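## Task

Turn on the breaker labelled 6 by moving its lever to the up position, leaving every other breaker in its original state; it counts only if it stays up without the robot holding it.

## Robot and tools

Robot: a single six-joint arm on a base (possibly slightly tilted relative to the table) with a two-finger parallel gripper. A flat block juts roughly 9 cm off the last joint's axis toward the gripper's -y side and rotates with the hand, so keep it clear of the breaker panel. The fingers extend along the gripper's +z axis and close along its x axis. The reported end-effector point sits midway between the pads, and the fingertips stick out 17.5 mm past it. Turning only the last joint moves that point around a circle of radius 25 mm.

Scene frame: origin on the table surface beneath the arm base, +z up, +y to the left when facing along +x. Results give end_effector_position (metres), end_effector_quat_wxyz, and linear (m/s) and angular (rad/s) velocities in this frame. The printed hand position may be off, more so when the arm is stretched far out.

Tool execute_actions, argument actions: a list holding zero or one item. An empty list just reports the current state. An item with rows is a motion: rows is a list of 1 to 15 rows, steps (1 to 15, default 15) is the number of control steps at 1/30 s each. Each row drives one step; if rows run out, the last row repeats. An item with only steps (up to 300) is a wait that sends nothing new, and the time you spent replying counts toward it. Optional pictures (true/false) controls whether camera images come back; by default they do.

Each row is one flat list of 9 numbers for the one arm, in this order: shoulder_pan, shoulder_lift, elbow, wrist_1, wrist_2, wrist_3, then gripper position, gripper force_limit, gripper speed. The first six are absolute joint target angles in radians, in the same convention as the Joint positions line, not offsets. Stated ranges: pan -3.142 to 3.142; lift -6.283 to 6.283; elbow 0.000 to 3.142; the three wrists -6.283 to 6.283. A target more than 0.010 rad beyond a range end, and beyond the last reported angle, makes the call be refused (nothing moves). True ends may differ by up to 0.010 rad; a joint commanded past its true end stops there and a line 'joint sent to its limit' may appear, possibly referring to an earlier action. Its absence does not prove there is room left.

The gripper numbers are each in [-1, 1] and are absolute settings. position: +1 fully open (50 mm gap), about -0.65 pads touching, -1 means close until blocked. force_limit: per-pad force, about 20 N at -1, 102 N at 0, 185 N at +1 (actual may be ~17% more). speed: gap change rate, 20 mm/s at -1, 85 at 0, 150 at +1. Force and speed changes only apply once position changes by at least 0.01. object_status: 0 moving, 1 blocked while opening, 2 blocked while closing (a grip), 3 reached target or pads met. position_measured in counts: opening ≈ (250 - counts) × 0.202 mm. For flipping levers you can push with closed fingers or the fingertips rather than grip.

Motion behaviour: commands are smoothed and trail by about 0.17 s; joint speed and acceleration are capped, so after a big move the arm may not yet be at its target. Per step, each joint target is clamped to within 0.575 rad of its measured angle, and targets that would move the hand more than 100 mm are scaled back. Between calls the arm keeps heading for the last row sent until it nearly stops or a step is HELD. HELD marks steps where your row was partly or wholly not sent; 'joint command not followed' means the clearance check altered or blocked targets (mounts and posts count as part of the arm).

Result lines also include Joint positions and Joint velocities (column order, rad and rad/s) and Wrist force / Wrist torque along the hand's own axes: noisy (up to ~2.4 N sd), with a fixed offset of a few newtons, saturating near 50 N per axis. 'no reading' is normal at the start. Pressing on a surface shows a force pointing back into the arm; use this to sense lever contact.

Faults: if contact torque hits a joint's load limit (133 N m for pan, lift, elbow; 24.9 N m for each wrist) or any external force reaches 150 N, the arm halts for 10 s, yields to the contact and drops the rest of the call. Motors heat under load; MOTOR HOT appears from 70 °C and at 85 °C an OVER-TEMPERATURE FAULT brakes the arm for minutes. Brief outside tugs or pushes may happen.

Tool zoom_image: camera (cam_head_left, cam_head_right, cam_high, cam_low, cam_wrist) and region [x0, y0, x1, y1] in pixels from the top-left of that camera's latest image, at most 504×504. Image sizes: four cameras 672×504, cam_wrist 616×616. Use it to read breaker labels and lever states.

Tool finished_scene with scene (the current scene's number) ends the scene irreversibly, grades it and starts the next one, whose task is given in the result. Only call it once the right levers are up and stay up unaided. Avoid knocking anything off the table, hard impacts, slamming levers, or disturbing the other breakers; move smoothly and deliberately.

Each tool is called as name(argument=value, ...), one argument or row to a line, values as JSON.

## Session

execute_actions(
  actions=[],
)

Scene clock: 0.00 s of 4080.00 s.
end_effector_position=(+0.4517, +0.0876, +0.3907) position_measured=190 object_status=3 end_effector_quat_wxyz=(+0.358, +0.723, +0.051, -0.589) end_effector_velocity=(-0.000, +0.000, +0.000) end_effector_angular_velocity=(+0.000, +0.001, +0.000)
Joint positions: [ 0.11  -0.727  0.961 -0.24  -1.949  2.392]
Joint velocities: [-0.     0.     0.001  0.001  0.    -0.001]
Motor temperatures (°C, as the motors report them): [25 23 23 27 33 26]
Wrist force (N, on the end effector, along its own x y z axes, offset not removed): no reading
Wrist torque (N m, same axes, about the end effector's origin, offset not removed): no reading

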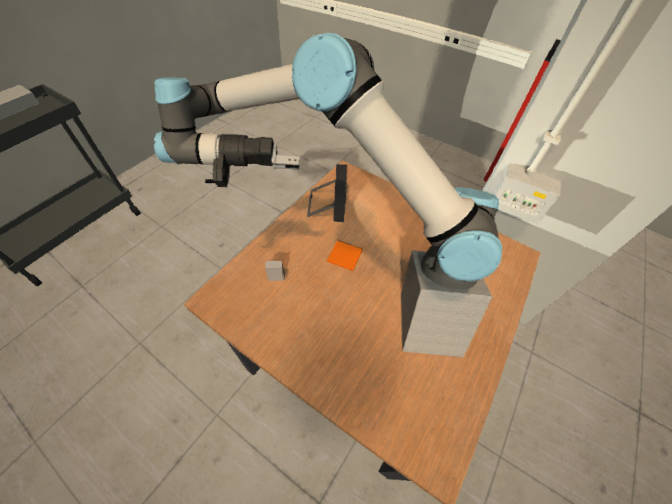

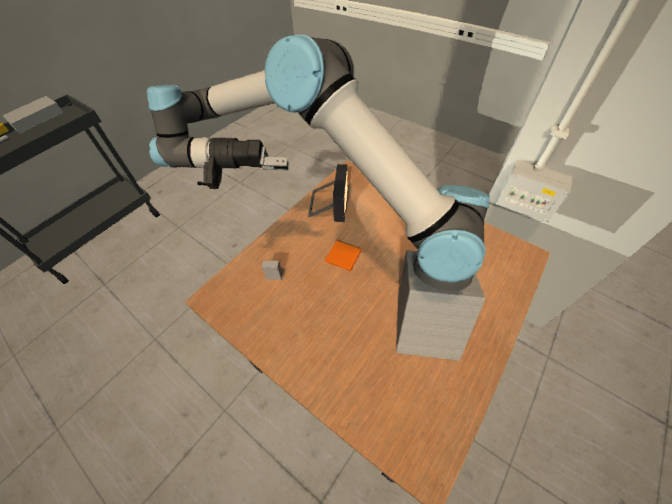

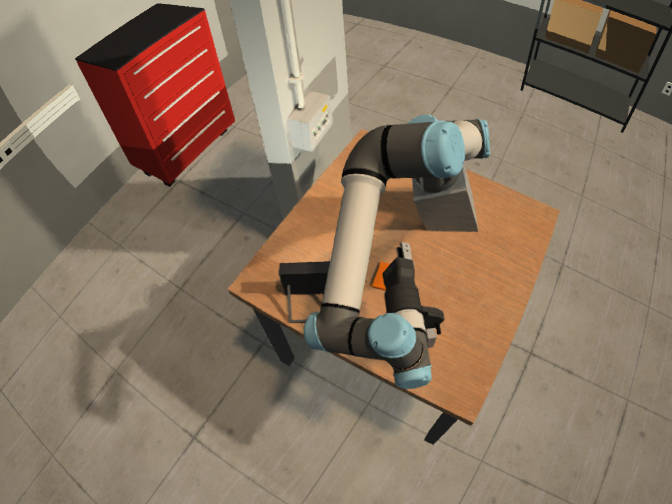

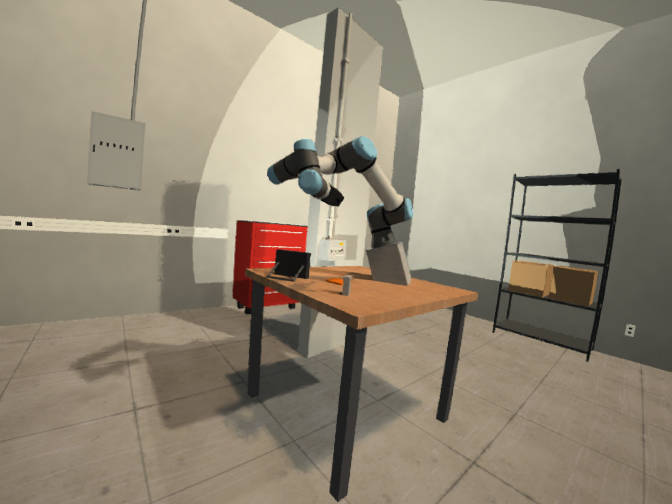

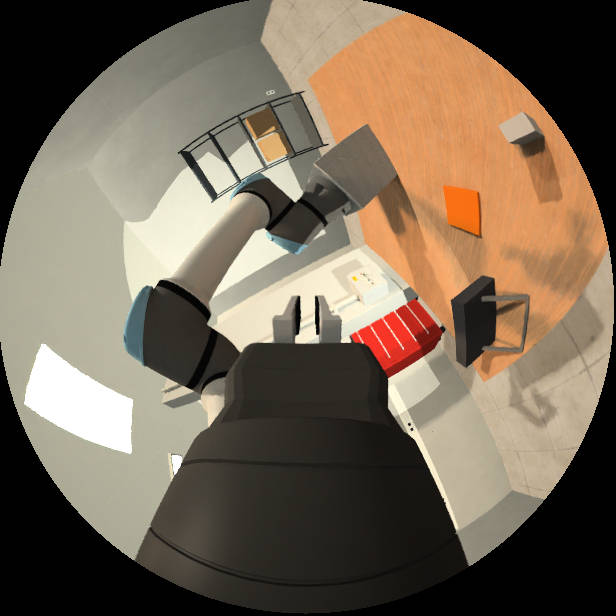

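zoom_image(
  camera="cam_high",
  region=[270, 70, 370, 165],
)

zoom_image(
  camera="cam_head_left",
  region=[480, 150, 580, 230],
)

zoom_image(
  camera="cam_head_right",
  region=[480, 150, 580, 230],
)

zoom_image(
  camera="cam_low",
  region=[300, 215, 400, 290],
)

Region (270, 70, 370, 165) of cam_high's 672x504 image, scaled by 5.040, with more detail than that image has; it fills the top 479 rows of this view, and the rest is white.

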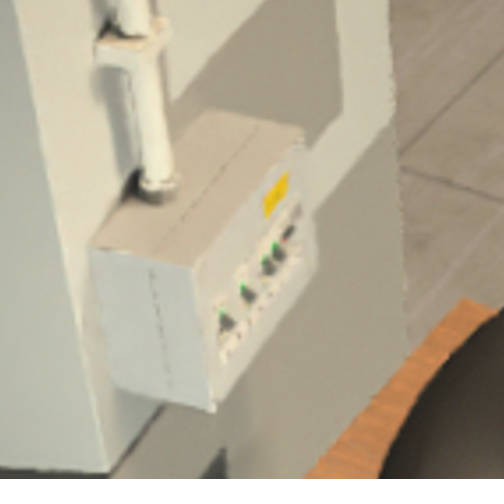

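Region (480, 150, 580, 230) of cam_head_left's 672x504 image, scaled by 5.040, with more detail than that image has; it fills the top 403 rows of this view, and the rest is white.

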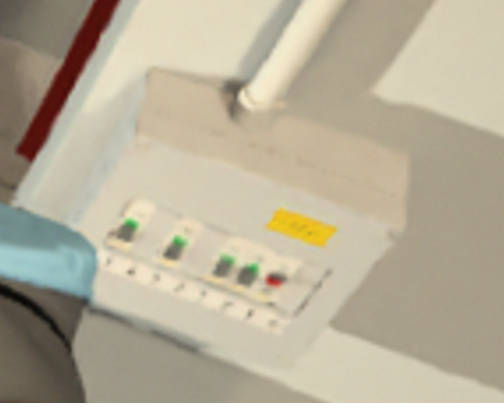

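Region (480, 150, 580, 230) of cam_head_right's 672x504 image, scaled by 5.040, with more detail than that image has; it fills the top 403 rows of this view, and the rest is white.

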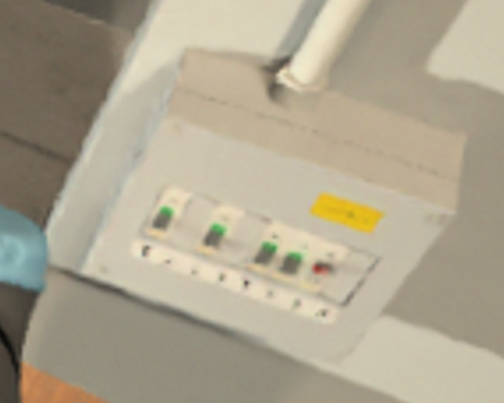

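Region (300, 215, 400, 290) of cam_low's 672x504 image, scaled by 5.040, with more detail than that image has; it fills the top 378 rows of this view, and the rest is white.

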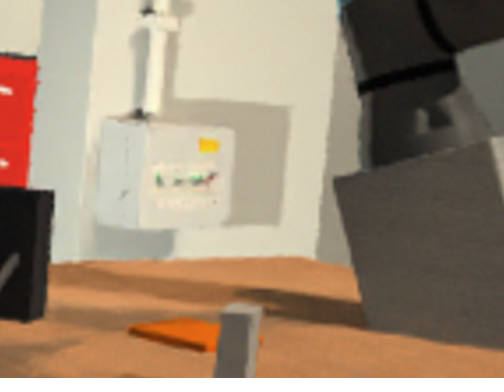

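execute_actions(
  actions=[
    {"rows": [[-2.95,-1.8,2.3,-0.5,-0.5,0.444,-1,-0.5,0]], "steps": 15},
  ],
  pictures=false,
)

execute_actions(
  actions=[
    {"steps": 45},
  ],
  pictures=false,
)

Scene clock: 120.50 s of 4080.00 s.
end_effector_position=(+0.3751, +0.0265, +0.4959) position_measured=252 object_status=3 end_effector_quat_wxyz=(+0.533, -0.539, +0.357, +0.546) end_effector_velocity=(+0.354, -0.100, -0.250) end_effector_angular_velocity=(+0.899, -0.465, -5.513)
Joint positions: [-0.877 -1.664  1.947 -0.492 -0.962  1.404]
Joint velocities: [-2.717 -1.385  2.649 -0.065  2.691 -2.689]
Motor temperatures (°C, as the motors report them): [25 23 23 27 33 26]
Wrist force (N, on the end effector, along its own x y z axes, offset not removed): [-12.8 7.3 3.2]
Wrist torque (N m, same axes, about the end effector's origin, offset not removed): [1.07 1.81 0.07]
Steps of this call (steps 1 to 90: nothing new was sent; then 117.00 s passed at rest; steps 91 to 105: all 15 steps of this action). Readings (joint positions | what the end effector reports):
91: [0.110 -0.727 0.961 -0.240 -1.949 2.391] | position_measured=195 object_status=0
92: [0.103 -0.734 0.968 -0.248 -1.942 2.384] | position_measured=209 object_status=0
94: [0.032 -0.804 1.040 -0.305 -1.870 2.312] | position_measured=237 object_status=0
98: [-0.250 -1.087 1.321 -0.413 -1.589 2.031] | position_measured=252 object_status=0
105: the state above

Scene clock: 122.00 s of 4080.00 s.
end_effector_position=(+0.0480, -0.4731, +0.3634) position_measured=252 object_status=3 end_effector_quat_wxyz=(+0.381, -0.119, +0.804, -0.440) end_effector_velocity=(-0.050, -0.002, +0.008) end_effector_angular_velocity=(-0.028, +0.045, -0.119)
Joint positions: [-2.938 -1.8    2.3   -0.5   -0.5    0.445]
Joint velocities: [-0.128 -0.001  0.001  0.     0.002 -0.01 ]
Motor temperatures (°C, as the motors report them): [25 23 23 27 33 26]
Wrist force (N, on the end effector, along its own x y z axes, offset not removed): [-1.4 1.0 -1.6]
Wrist torque (N m, same axes, about the end effector's origin, offset not removed): [0.12 0.34 -0.18]
Steps of this call (steps 1 to 45: the robot went on to your last target). Readings (joint positions | what the end effector reports):
1: [-0.963 -1.696 2.029 -0.494 -0.876 1.318] | position_measured=252 object_status=3
2: [-1.034 -1.712 2.091 -0.495 -0.808 1.248] | position_measured=252 object_status=3
4: [-1.148 -1.732 2.140 -0.496 -0.737 1.133] | position_measured=252 object_status=3
8: [-1.357 -1.758 2.199 -0.498 -0.647 0.924] | position_measured=252 object_status=3
45: the state above

execute_actions(
  actions=[
    {"rows": [[-2.95,-1.72,2.316,-0.62,-0.433,0.444,-1,-0.5,0],[-2.95,-1.72,2.316,-0.62,-0.433,0.444,-1,-0.5,0],[-2.95,-1.64,2.332,-0.74,-0.365,0.444,-1,-0.5,0],[-2.95,-1.64,2.332,-0.74,-0.365,0.444,-1,-0.5,0],[-2.95,-1.56,2.348,-0.86,-0.298,0.444,-1,-0.5,0],[-2.95,-1.56,2.348,-0.86,-0.298,0.444,-1,-0.5,0],[-2.95,-1.48,2.364,-0.98,-0.231,0.444,-1,-0.5,0],[-2.95,-1.48,2.364,-0.98,-0.231,0.444,-1,-0.5,0],[-2.95,-1.40,2.38,-1.10,-0.164,0.444,-1,-0.5,0],[-2.95,-1.40,2.38,-1.10,-0.164,0.444,-1,-0.5,0],[-2.95,-1.32,2.396,-1.22,-0.096,0.444,-1,-0.5,0],[-2.95,-1.32,2.396,-1.22,-0.096,0.444,-1,-0.5,0],[-2.95,-1.24,2.412,-1.344,-0.03,0.444,-1,-0.5,0],[-2.95,-1.24,2.412,-1.344,-0.03,0.444,-1,-0.5,0],[-2.95,-1.16,2.428,-1.464,0.038,0.444,-1,-0.5,0]], "steps": 15},
  ],
  pictures=false,
)

execute_actions(
  actions=[
    {"rows": [[-2.95,-1.08,2.444,-1.585,0.106,0.444,-1,-0.5,0],[-2.95,-1.08,2.444,-1.585,0.106,0.444,-1,-0.5,0],[-2.95,-1.0,2.46,-1.705,0.173,0.444,-1,-0.5,0],[-2.95,-1.0,2.46,-1.705,0.173,0.444,-1,-0.5,0],[-2.95,-0.92,2.476,-1.826,0.24,0.444,-1,-0.5,0],[-2.95,-0.92,2.476,-1.826,0.24,0.444,-1,-0.5,0],[-2.95,-0.84,2.492,-1.946,0.308,0.444,-1,-0.5,0],[-2.95,-0.84,2.492,-1.946,0.308,0.444,-1,-0.5,0],[-2.95,-0.76,2.508,-2.067,0.375,0.444,-1,-0.5,0],[-2.95,-0.76,2.508,-2.067,0.375,0.444,-1,-0.5,0],[-2.95,-0.676,2.525,-2.188,0.442,0.444,-1,-0.5,0]], "steps": 15},
  ],
  pictures=false,
)

execute_actions(
  actions=[
    {"steps": 12},
  ],
)

Scene clock: 148.70 s of 4080.00 s.
end_effector_position=(-0.1160, -0.5026, +0.2211) position_measured=252 object_status=3 end_effector_quat_wxyz=(+0.209, -0.057, +0.821, -0.528) end_effector_velocity=(-0.336, -0.012, -0.324) end_effector_angular_velocity=(-0.373, +0.584, -0.760)
Joint positions: [-2.95  -1.351  2.393 -1.16  -0.12   0.444]
Joint velocities: [-0.     1.162  0.224 -1.762  0.958  0.   ]
Motor temperatures (°C, as the motors report them): [25 23 23 27 33 26]
Wrist force (N, on the end effector, along its own x y z axes, offset not removed): [0.2 2.2 -2.0]
Wrist torque (N m, same axes, about the end effector's origin, offset not removed): [0.32 0.07 -0.31]
Steps of this call (steps 1 to 30: the robot went on to your last target; steps 31 to 90: nothing new was sent; then 23.20 s passed at rest; steps 91 to 105: all 15 steps of this action). Readings (joint positions | what the end effector reports):
91: [-2.950 -1.800 2.300 -0.500 -0.500 0.444] | position_measured=252 object_status=3
92: [-2.950 -1.793 2.303 -0.507 -0.493 0.444] | position_measured=252 object_status=3
94: [-2.950 -1.753 2.312 -0.562 -0.458 0.444] | position_measured=252 object_status=3
98: [-2.950 -1.622 2.338 -0.754 -0.348 0.444] | position_measured=252 object_status=3
105: the state above

Scene clock: 149.20 s of 4080.00 s.
end_effector_position=(-0.2293, -0.4698, +0.1087) position_measured=252 object_status=3 end_effector_quat_wxyz=(-0.028, +0.010, +0.767, -0.641) end_effector_velocity=(-0.047, +0.062, -0.040) end_effector_angular_velocity=(-0.291, +0.315, -0.336)
Joint positions: [-2.95  -0.732  2.515 -2.098  0.397  0.444]
Joint velocities: [-0.     0.613  0.107 -0.975  0.481  0.001]
Motor temperatures (°C, as the motors report them): [25 23 23 27 33 26]
Wrist force (N, on the end effector, along its own x y z axes, offset not removed): [0.9 1.4 -2.5]
Wrist torque (N m, same axes, about the end effector's origin, offset not removed): [-0.01 -0.01 -0.37]
Steps of this call (steps 1 to 15: all 15 steps of this action). Readings (joint positions | what the end effector reports):
1: [-2.950 -1.311 2.401 -1.221 -0.087 0.444] | position_measured=252 object_status=3
2: [-2.950 -1.266 2.411 -1.288 -0.048 0.444] | position_measured=252 object_status=3
4: [-2.950 -1.171 2.430 -1.428 0.032 0.444] | position_measured=252 object_status=3
8: [-2.950 -0.996 2.464 -1.696 0.179 0.444] | position_measured=252 object_status=3
15: the state above

Scene clock: 149.60 s of 4080.00 s.
end_effector_position=(-0.2330, -0.4640, +0.1059) position_measured=252 object_status=3 end_effector_quat_wxyz=(-0.048, +0.012, +0.758, -0.651) end_effector_velocity=(-0.001, +0.001, -0.000) end_effector_angular_velocity=(-0.005, +0.007, -0.004)
Joint positions: [-2.95  -0.677  2.525 -2.187  0.441  0.444]
Joint velocities: [-0.     0.008 -0.    -0.013  0.007 -0.001]
Motor temperatures (°C, as the motors report them): [25 23 23 27 33 26]
Wrist force (N, on the end effector, along its own x y z axes, offset not removed): [-0.9 1.2 -0.6]
Wrist torque (N m, same axes, about the end effector's origin, offset not removed): [0.22 0.19 -0.18]
Steps of this call (steps 1 to 12: the robot went on to your last target). Readings (joint positions | what the end effector reports):
1: [-2.950 -0.715 2.518 -2.125 0.411 0.444] | position_measured=252 object_status=3
2: [-2.950 -0.703 2.520 -2.145 0.420 0.444] | position_measured=252 object_status=3
4: [-2.950 -0.689 2.523 -2.167 0.432 0.444] | position_measured=252 object_status=3
8: [-2.950 -0.679 2.524 -2.183 0.440 0.444] | position_measured=252 object_status=3
12: the state above

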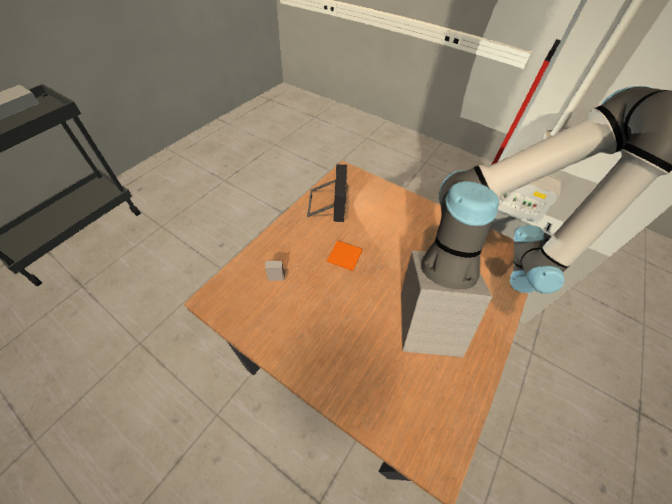

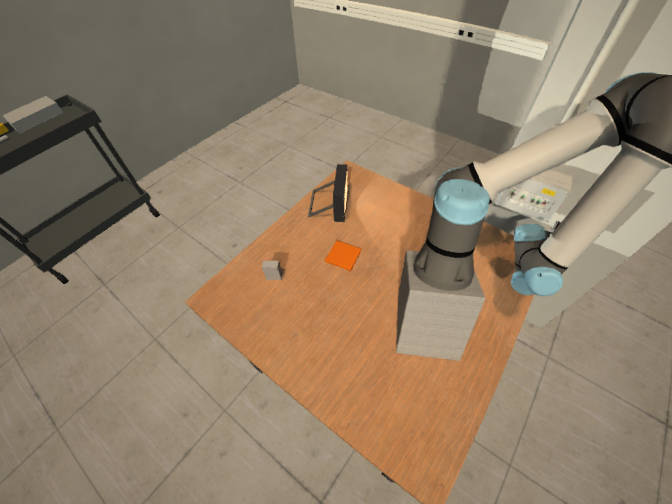

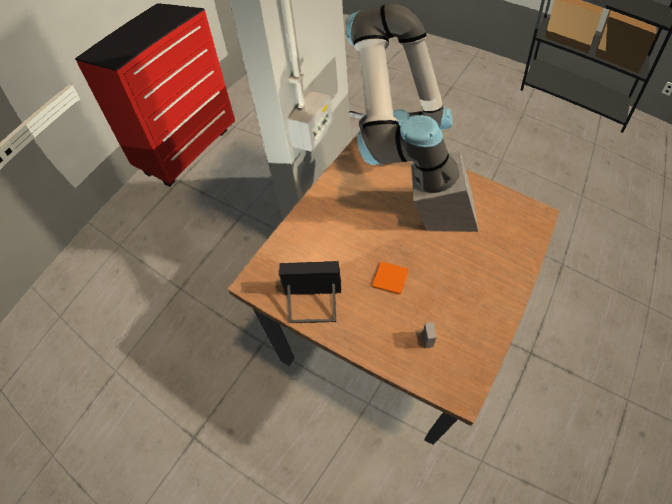

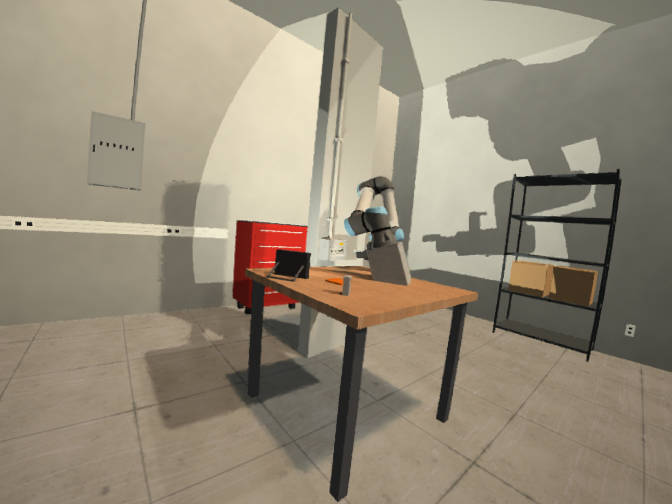

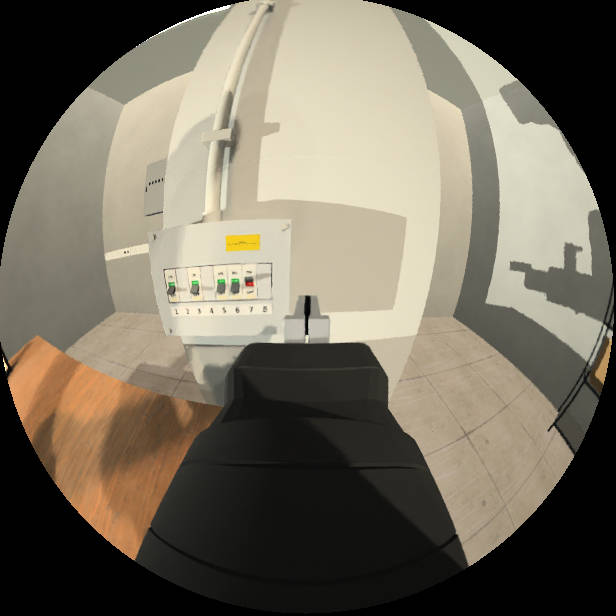

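execute_actions(
  actions=[],
)

Scene clock: 181.03 s of 4080.00 s.
end_effector_position=(-0.2331, -0.4640, +0.1059) position_measured=252 object_status=3 end_effector_quat_wxyz=(-0.049, +0.012, +0.758, -0.651) end_effector_velocity=(-0.002, +0.000, -0.000) end_effector_angular_velocity=(-0.001, -0.000, -0.002)
Joint positions: [-2.95  -0.676  2.525 -2.188  0.442  0.444]
Joint velocities: [-0.001  0.    -0.003  0.002  0.001  0.001]
Motor temperatures (°C, as the motors report them): [25 23 23 27 33 26]
Wrist force (N, on the end effector, along its own x y z axes, offset not removed): [-1.6 -0.3 -1.3]
Wrist torque (N m, same axes, about the end effector's origin, offset not removed): [-0.04 0.35 -0.23]
Steps of this call (steps 1 to 30: the robot went on to your last target; steps 31 to 90: nothing new was sent; then 28.43 s passed at rest). Readings (joint positions | what the end effector reports):
1: [-2.950 -0.677 2.525 -2.187 0.442 0.444] | position_measured=252 object_status=3
2: [-2.950 -0.676 2.525 -2.187 0.442 0.444] | position_measured=252 object_status=3
4: [-2.950 -0.676 2.525 -2.188 0.442 0.444] | position_measured=252 object_status=3
8: [-2.950 -0.676 2.525 -2.188 0.442 0.444] | position_measured=252 object_status=3
90: the state above
The arm was judged still, so your last target was given up. Only a new action makes it travel on or press farther. Fingers that are still opening or closing keep moving.

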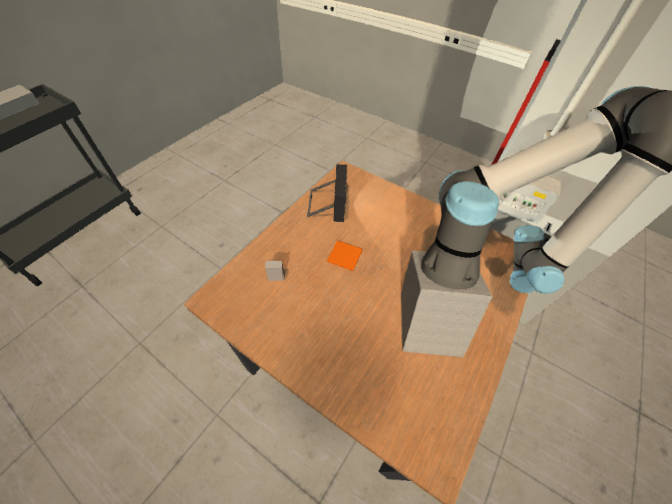

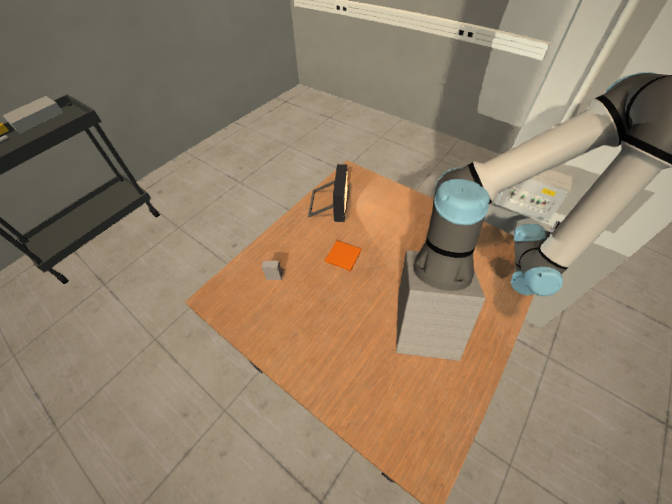

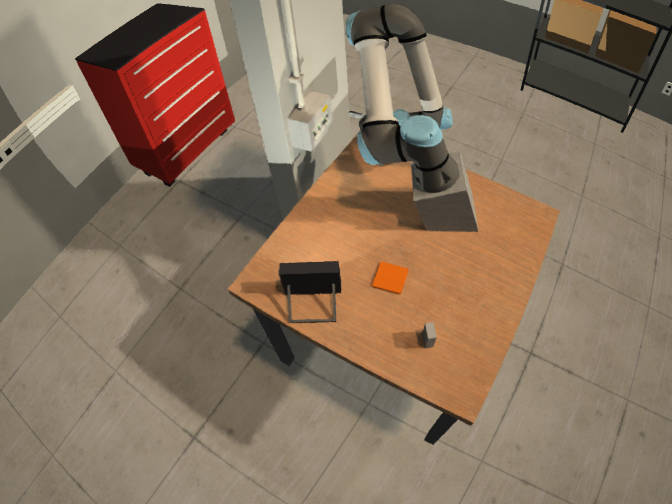

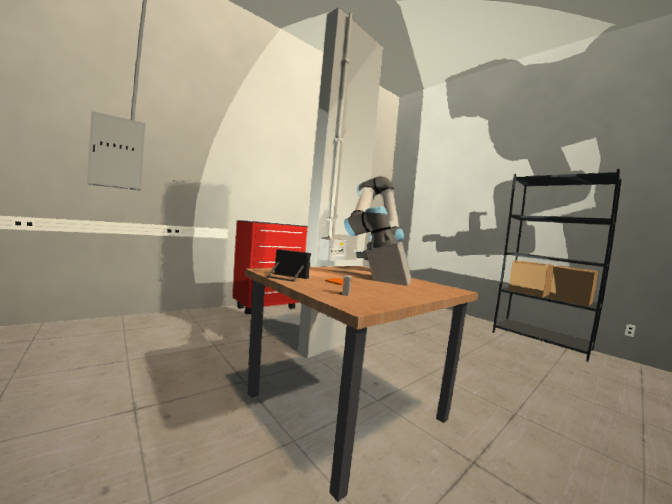

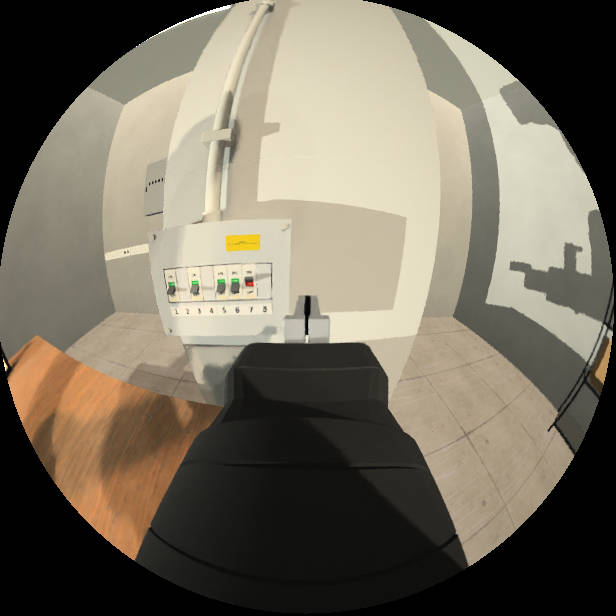

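zoom_image(
  camera="cam_wrist",
  region=[140, 210, 340, 350],
)

Region (140, 210, 340, 350) of cam_wrist's 616x616 image, scaled by 2.520, with more detail than that image has; it fills the top 353 rows of this view, and the rest is white.

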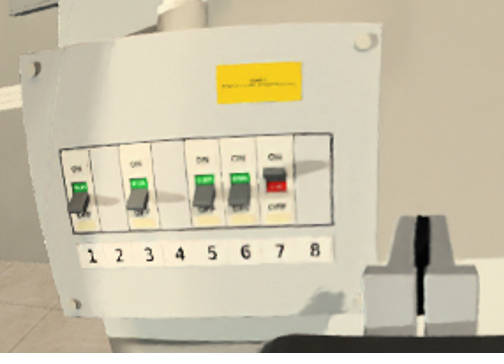

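execute_actions(
  actions=[
    {"rows":[[-2.92,-0.676,2.525,-2.188,0.442,0.444,-1,-0.5,0],[-2.89,-0.676,2.525,-2.188,0.442,0.444,-1,-0.5,0],[-2.86,-0.676,2.525,-2.188,0.442,0.444,-1,-0.5,0],[-2.83,-0.676,2.525,-2.188,0.442,0.444,-1,-0.5,0],[-2.80,-0.676,2.525,-2.188,0.442,0.444,-1,-0.5,0],[-2.78,-0.676,2.525,-2.188,0.442,0.444,-1,-0.5,0],[-2.765,-0.676,2.525,-2.188,0.442,0.444,-1,-0.5,0],[-2.757,-0.676,2.525,-2.188,0.442,0.444,-1,-0.5,0]],"steps":15},
  ],
  pictures=false,
)

execute_actions(
  actions=[
    {"steps":8},
  ],
)

Scene clock: 200.00 s of 4080.00 s.
end_effector_position=(-0.1431, -0.4941, +0.0806) position_measured=252 object_status=3 end_effector_quat_wxyz=(+0.030, -0.036, +0.767, -0.640) end_effector_velocity=(+0.033, -0.008, -0.008) end_effector_angular_velocity=(+0.011, -0.021, +0.062)
Joint positions: [-2.763 -0.676  2.525 -2.188  0.442  0.444]
Joint velocities: [ 0.066  0.     0.     0.    -0.     0.   ]
Motor temperatures (°C, as the motors report them): [25 23 23 27 33 26]
Wrist force (N, on the end effector, along its own x y z axes, offset not removed): [-0.2 0.2 -0.4]
Wrist torque (N m, same axes, about the end effector's origin, offset not removed): [-0.03 0.17 -0.23]
Steps of this call (steps 1 to 90: nothing new was sent; then 15.47 s passed at rest; steps 91 to 105: all 15 steps of this action). Readings (joint positions | what the end effector reports):
91: [-2.950 -0.676 2.525 -2.188 0.442 0.444] | position_measured=252 object_status=3
92: [-2.946 -0.676 2.525 -2.188 0.442 0.444] | position_measured=252 object_status=3
94: [-2.920 -0.676 2.525 -2.188 0.442 0.444] | position_measured=252 object_status=3
98: [-2.830 -0.676 2.525 -2.188 0.442 0.444] | position_measured=252 object_status=3
105: the state above

Scene clock: 200.27 s of 4080.00 s.
end_effector_position=(-0.1403, -0.4947, +0.0799) position_measured=252 object_status=3 end_effector_quat_wxyz=(+0.032, -0.038, +0.767, -0.640) end_effector_velocity=(+0.002, -0.000, -0.001) end_effector_angular_velocity=(+0.001, -0.002, +0.005)
Joint positions: [-2.757 -0.676  2.525 -2.188  0.442  0.444]
Joint velocities: [ 0.005 -0.    -0.     0.001 -0.001 -0.001]
Motor temperatures (°C, as the motors report them): [25 23 23 27 33 26]
Wrist force (N, on the end effector, along its own x y z axes, offset not removed): [0.7 0.7 -0.6]
Wrist torque (N m, same axes, about the end effector's origin, offset not removed): [0.15 -0.05 -0.36]
Steps of this call (steps 1 to 8: the robot went on to your last target). Readings (joint positions | what the end effector reports):
1: [-2.761 -0.676 2.525 -2.188 0.442 0.444] | position_measured=252 object_status=3
2: [-2.760 -0.676 2.525 -2.188 0.442 0.444] | position_measured=252 object_status=3
4: [-2.758 -0.676 2.525 -2.188 0.442 0.444] | position_measured=252 object_status=3
8: the state above

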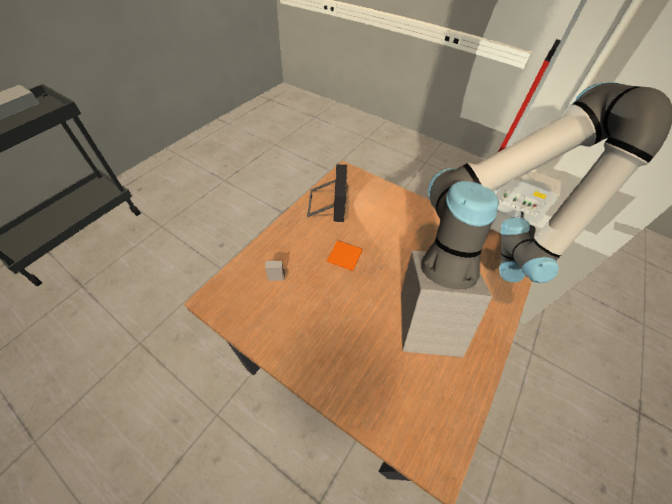

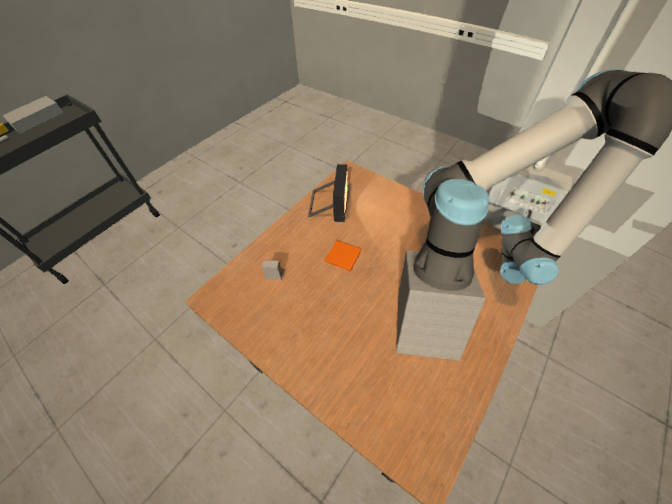

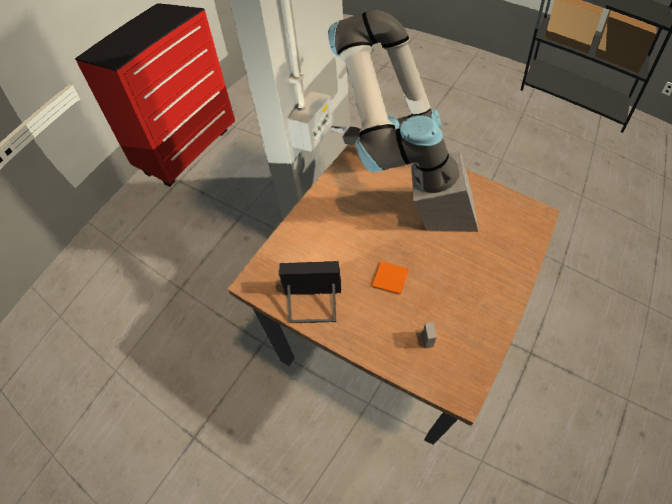

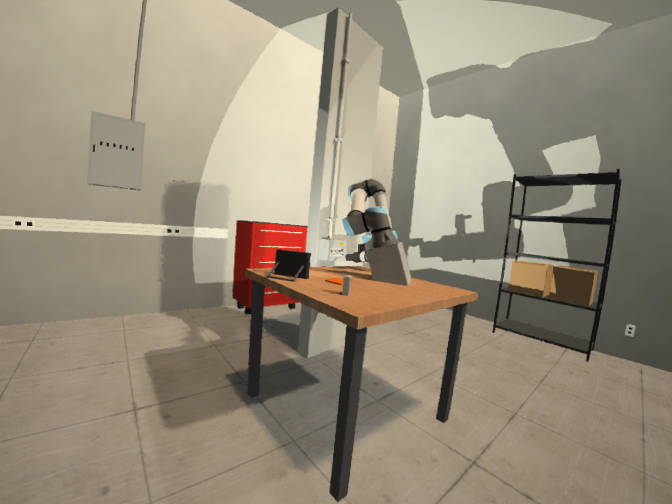

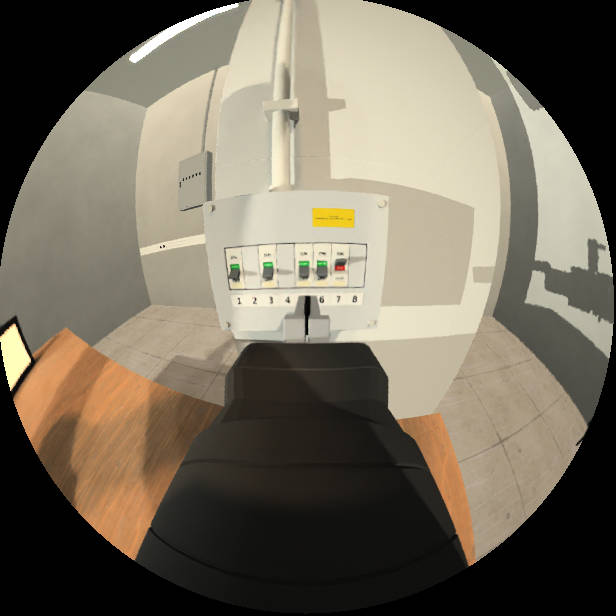

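zoom_image(
  camera="cam_wrist",
  region=[200, 190, 400, 350],
)

Region (200, 190, 400, 350) of cam_wrist's 616x616 image, scaled by 2.520, with more detail than that image has; it fills the top 403 rows of this view, and the rest is white.

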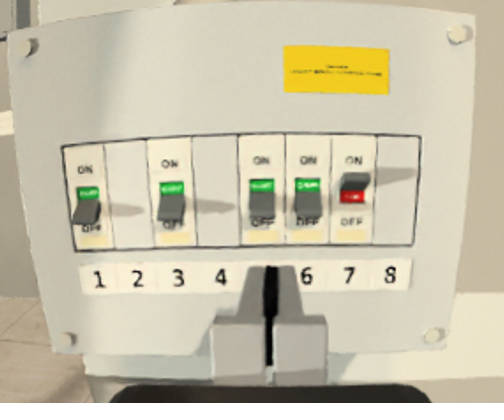

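execute_actions(
  actions=[
    {"rows":[[-2.757,-0.680,2.518,-2.177,0.442,0.444,-1,-0.5,0],[-2.757,-0.684,2.511,-2.166,0.442,0.444,-1,-0.5,0],[-2.757,-0.688,2.504,-2.155,0.442,0.444,-1,-0.5,0],[-2.757,-0.692,2.497,-2.144,0.442,0.444,-1,-0.5,0],[-2.757,-0.696,2.490,-2.133,0.442,0.444,-1,-0.5,0],[-2.757,-0.701,2.4824,-2.121,0.442,0.444,-1,-0.5,0]],"steps":15},
  ],
)

zoom_image(
  camera="cam_wrist",
  region=[260, 240, 360, 320],
)

Scene clock: 284.50 s of 4080.00 s.
end_effector_position=(-0.1559, -0.5045, +0.0813) position_measured=252 object_status=3 end_effector_quat_wxyz=(+0.032, -0.038, +0.767, -0.640) end_effector_velocity=(-0.005, -0.003, +0.001) end_effector_angular_velocity=(-0.001, +0.001, -0.001)
Joint positions: [-2.757 -0.7    2.483 -2.123  0.442  0.444]
Joint velocities: [-0.001 -0.007 -0.012  0.018 -0.     0.   ]
Motor temperatures (°C, as the motors report them): [25 23 23 27 33 26]
Wrist force (N, on the end effector, along its own x y z axes, offset not removed): [-0.1 0.7 -2.0]
Wrist torque (N m, same axes, about the end effector's origin, offset not removed): [0.07 0.05 -0.26]
Steps of this call (steps 1 to 15: the robot went on to your last target; steps 16 to 90: nothing new was sent; then 80.73 s passed at rest; steps 91 to 105: all 15 steps of this action). Readings (joint positions | what the end effector reports):
91: [-2.757 -0.676 2.525 -2.188 0.442 0.444] | position_measured=252 object_status=3
92: [-2.757 -0.677 2.524 -2.186 0.442 0.444] | position_measured=252 object_status=3
94: [-2.757 -0.680 2.517 -2.176 0.442 0.444] | position_measured=252 object_status=3
98: [-2.757 -0.693 2.496 -2.142 0.442 0.444] | position_measured=252 object_status=3
105: the state above

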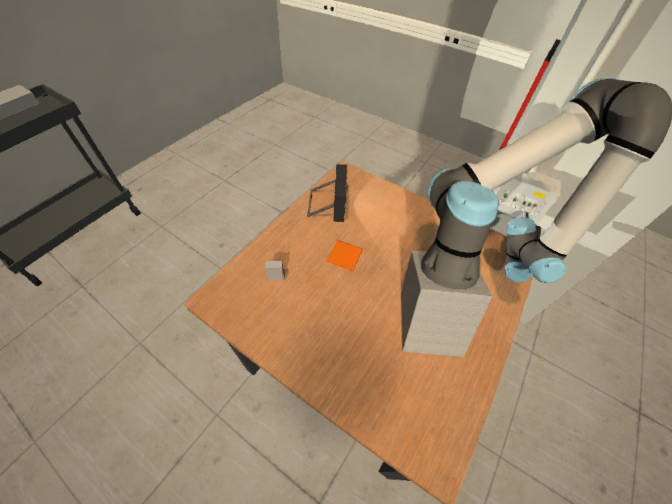

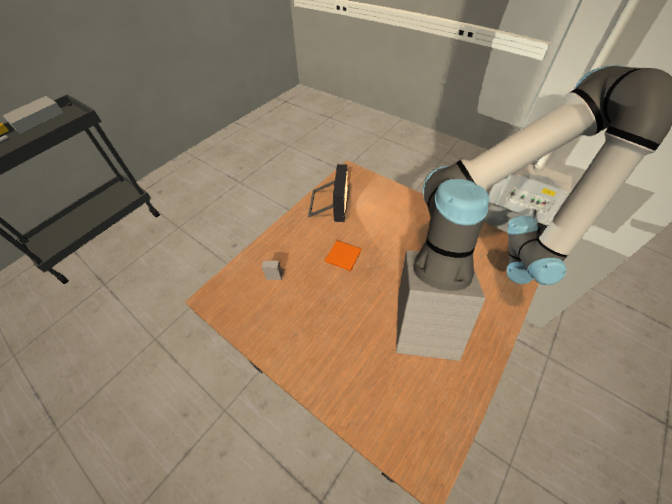

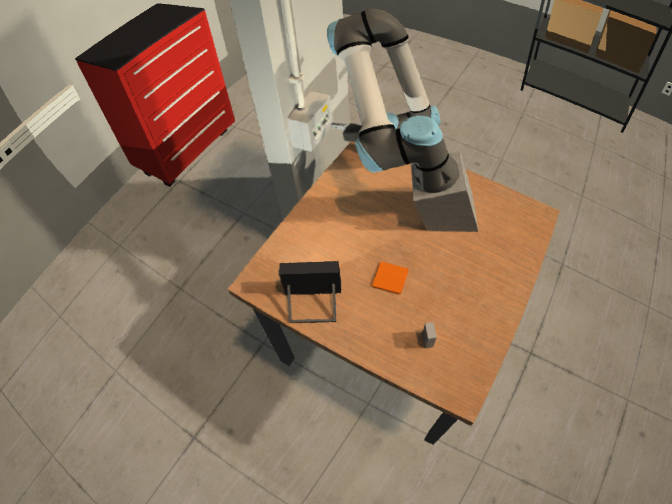

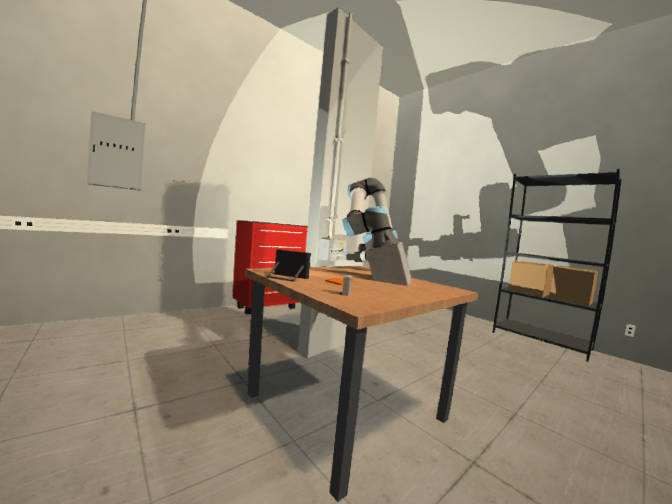

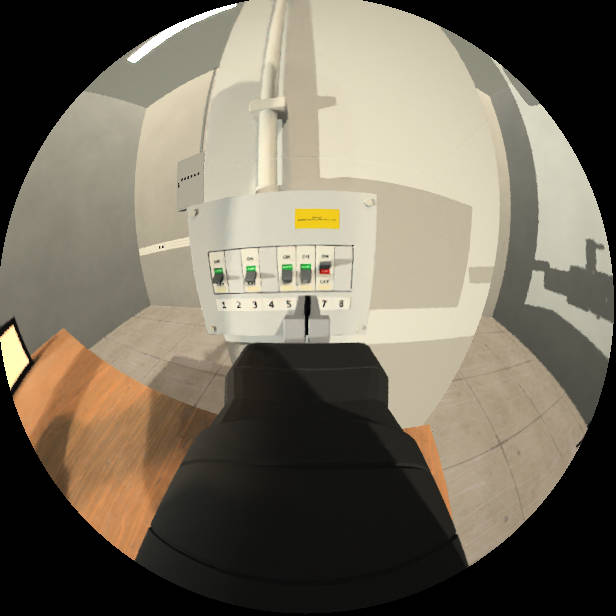

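Region (260, 240, 360, 320) of cam_wrist's 616x616 image, scaled by 5.040, with more detail than that image has; it fills the top 403 rows of this view, and the rest is white.

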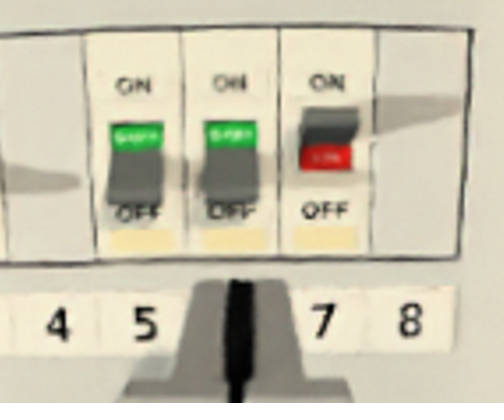

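execute_actions(
  actions=[
    {"rows":[[-2.754,-0.706,2.481,-2.113,0.4445,0.442,-1,-0.5,0],[-2.7515,-0.711,2.480,-2.105,0.447,0.440,-1,-0.5,0],[-2.749,-0.716,2.479,-2.097,0.4495,0.438,-1,-0.5,0],[-2.7465,-0.7215,2.478,-2.089,0.452,0.4365,-1,-0.5,0],[-2.744,-0.727,2.4765,-2.0805,0.4545,0.4345,-1,-0.5,0],[-2.7412,-0.732,2.4754,-2.0723,0.4572,0.4328,-1,-0.5,0]],"steps":15},
  ],
  pictures=false,
)

execute_actions(
  actions=[
    {"steps":6},
  ],
)

zoom_image(
  camera="cam_wrist",
  region=[260, 240, 360, 320],
)

Scene clock: 323.23 s of 4080.00 s.
end_effector_position=(-0.1556, -0.5116, +0.0861) position_measured=252 object_status=3 end_effector_quat_wxyz=(+0.032, -0.038, +0.767, -0.640) end_effector_velocity=(+0.000, -0.001, +0.001) end_effector_angular_velocity=(+0.001, -0.001, -0.000)
Joint positions: [-2.742 -0.731  2.476 -2.073  0.457  0.433]
Joint velocities: [ 0.003 -0.008 -0.001  0.013  0.003 -0.002]
Motor temperatures (°C, as the motors report them): [25 23 23 27 33 26]
Wrist force (N, on the end effector, along its own x y z axes, offset not removed): [0.8 -0.2 -1.6]
Wrist torque (N m, same axes, about the end effector's origin, offset not removed): [-0.19 -0.04 -0.37]
Steps of this call (steps 1 to 15: the robot went on to your last target; steps 16 to 90: nothing new was sent; then 35.23 s passed at rest; steps 91 to 105: all 15 steps of this action). Readings (joint positions | what the end effector reports):
91: [-2.757 -0.701 2.482 -2.121 0.442 0.444] | position_measured=252 object_status=3
92: [-2.756 -0.702 2.482 -2.120 0.442 0.444] | position_measured=252 object_status=3
94: [-2.754 -0.707 2.481 -2.112 0.445 0.442] | position_measured=252 object_status=3
98: [-2.746 -0.723 2.478 -2.087 0.453 0.436] | position_measured=252 object_status=3
105: the state above

Scene clock: 323.43 s of 4080.00 s.
end_effector_position=(-0.1556, -0.5118, +0.0862) position_measured=252 object_status=3 end_effector_quat_wxyz=(+0.032, -0.038, +0.767, -0.640) end_effector_velocity=(+0.001, -0.000, +0.000) end_effector_angular_velocity=(+0.000, -0.001, +0.001)
Joint positions: [-2.741 -0.732  2.475 -2.072  0.457  0.433]
Joint velocities: [ 0.002 -0.001  0.     0.001  0.001  0.   ]
Motor temperatures (°C, as the motors report them): [25 23 23 27 33 26]
Wrist force (N, on the end effector, along its own x y z axes, offset not removed): [-1.0 -0.8 -2.4]
Wrist torque (N m, same axes, about the end effector's origin, offset not removed): [-0.18 0.26 -0.17]
Steps of this call (steps 1 to 6: the robot went on to your last target). Readings (joint positions | what the end effector reports):
1: [-2.741 -0.731 2.476 -2.073 0.457 0.433] | position_measured=252 object_status=3
2: [-2.741 -0.732 2.475 -2.073 0.457 0.433] | position_measured=252 object_status=3
4: [-2.741 -0.732 2.475 -2.073 0.457 0.433] | position_measured=252 object_status=3
6: the state above

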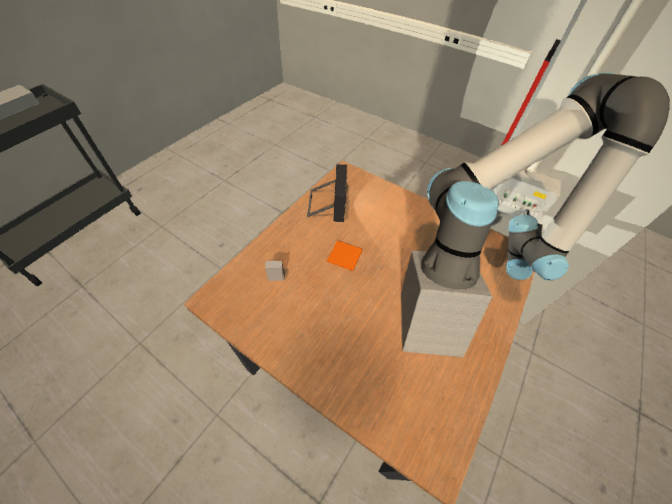

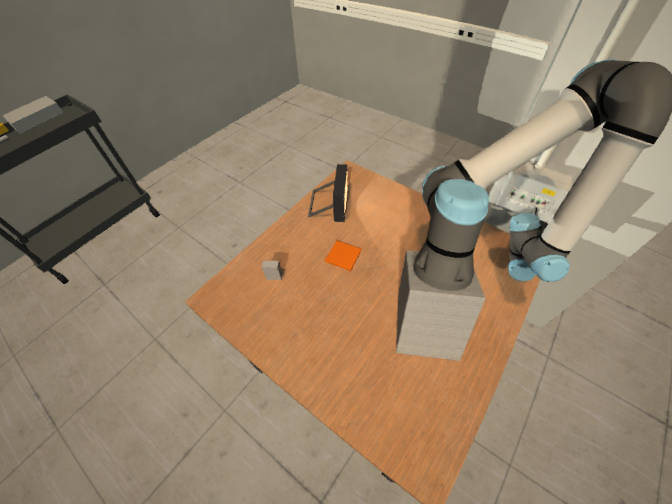

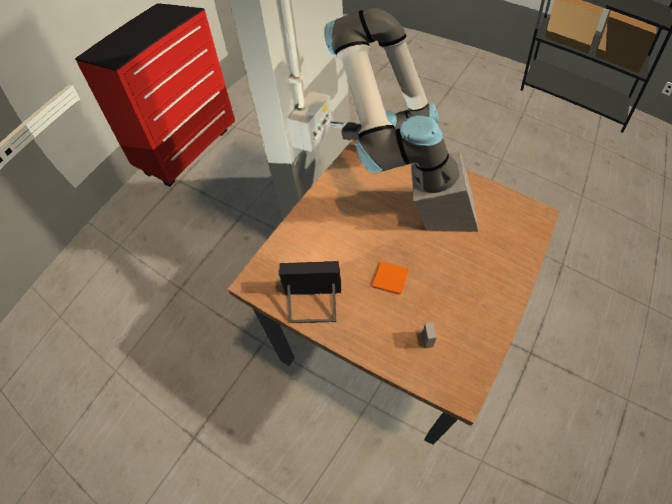

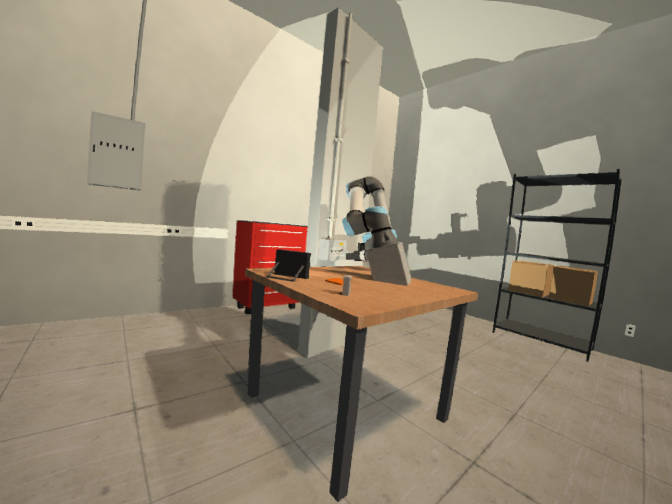

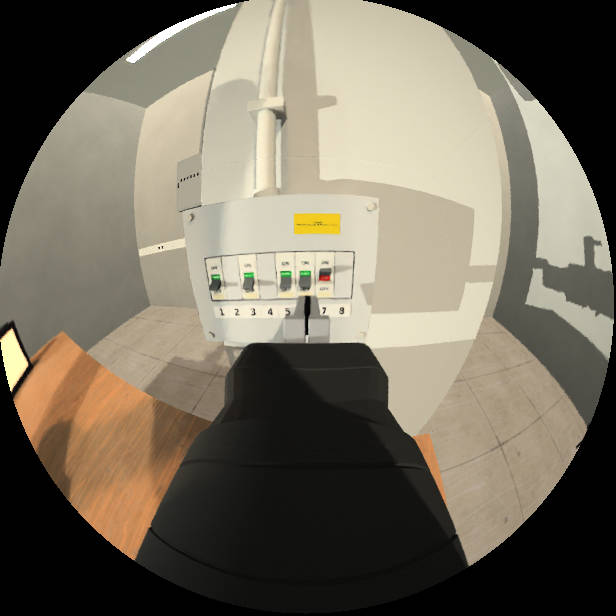

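Region (260, 240, 360, 320) of cam_wrist's 616x616 image, scaled by 5.040, with more detail than that image has; it fills the top 403 rows of this view, and the rest is white.

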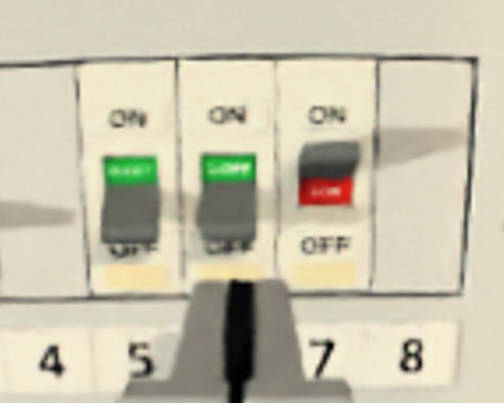

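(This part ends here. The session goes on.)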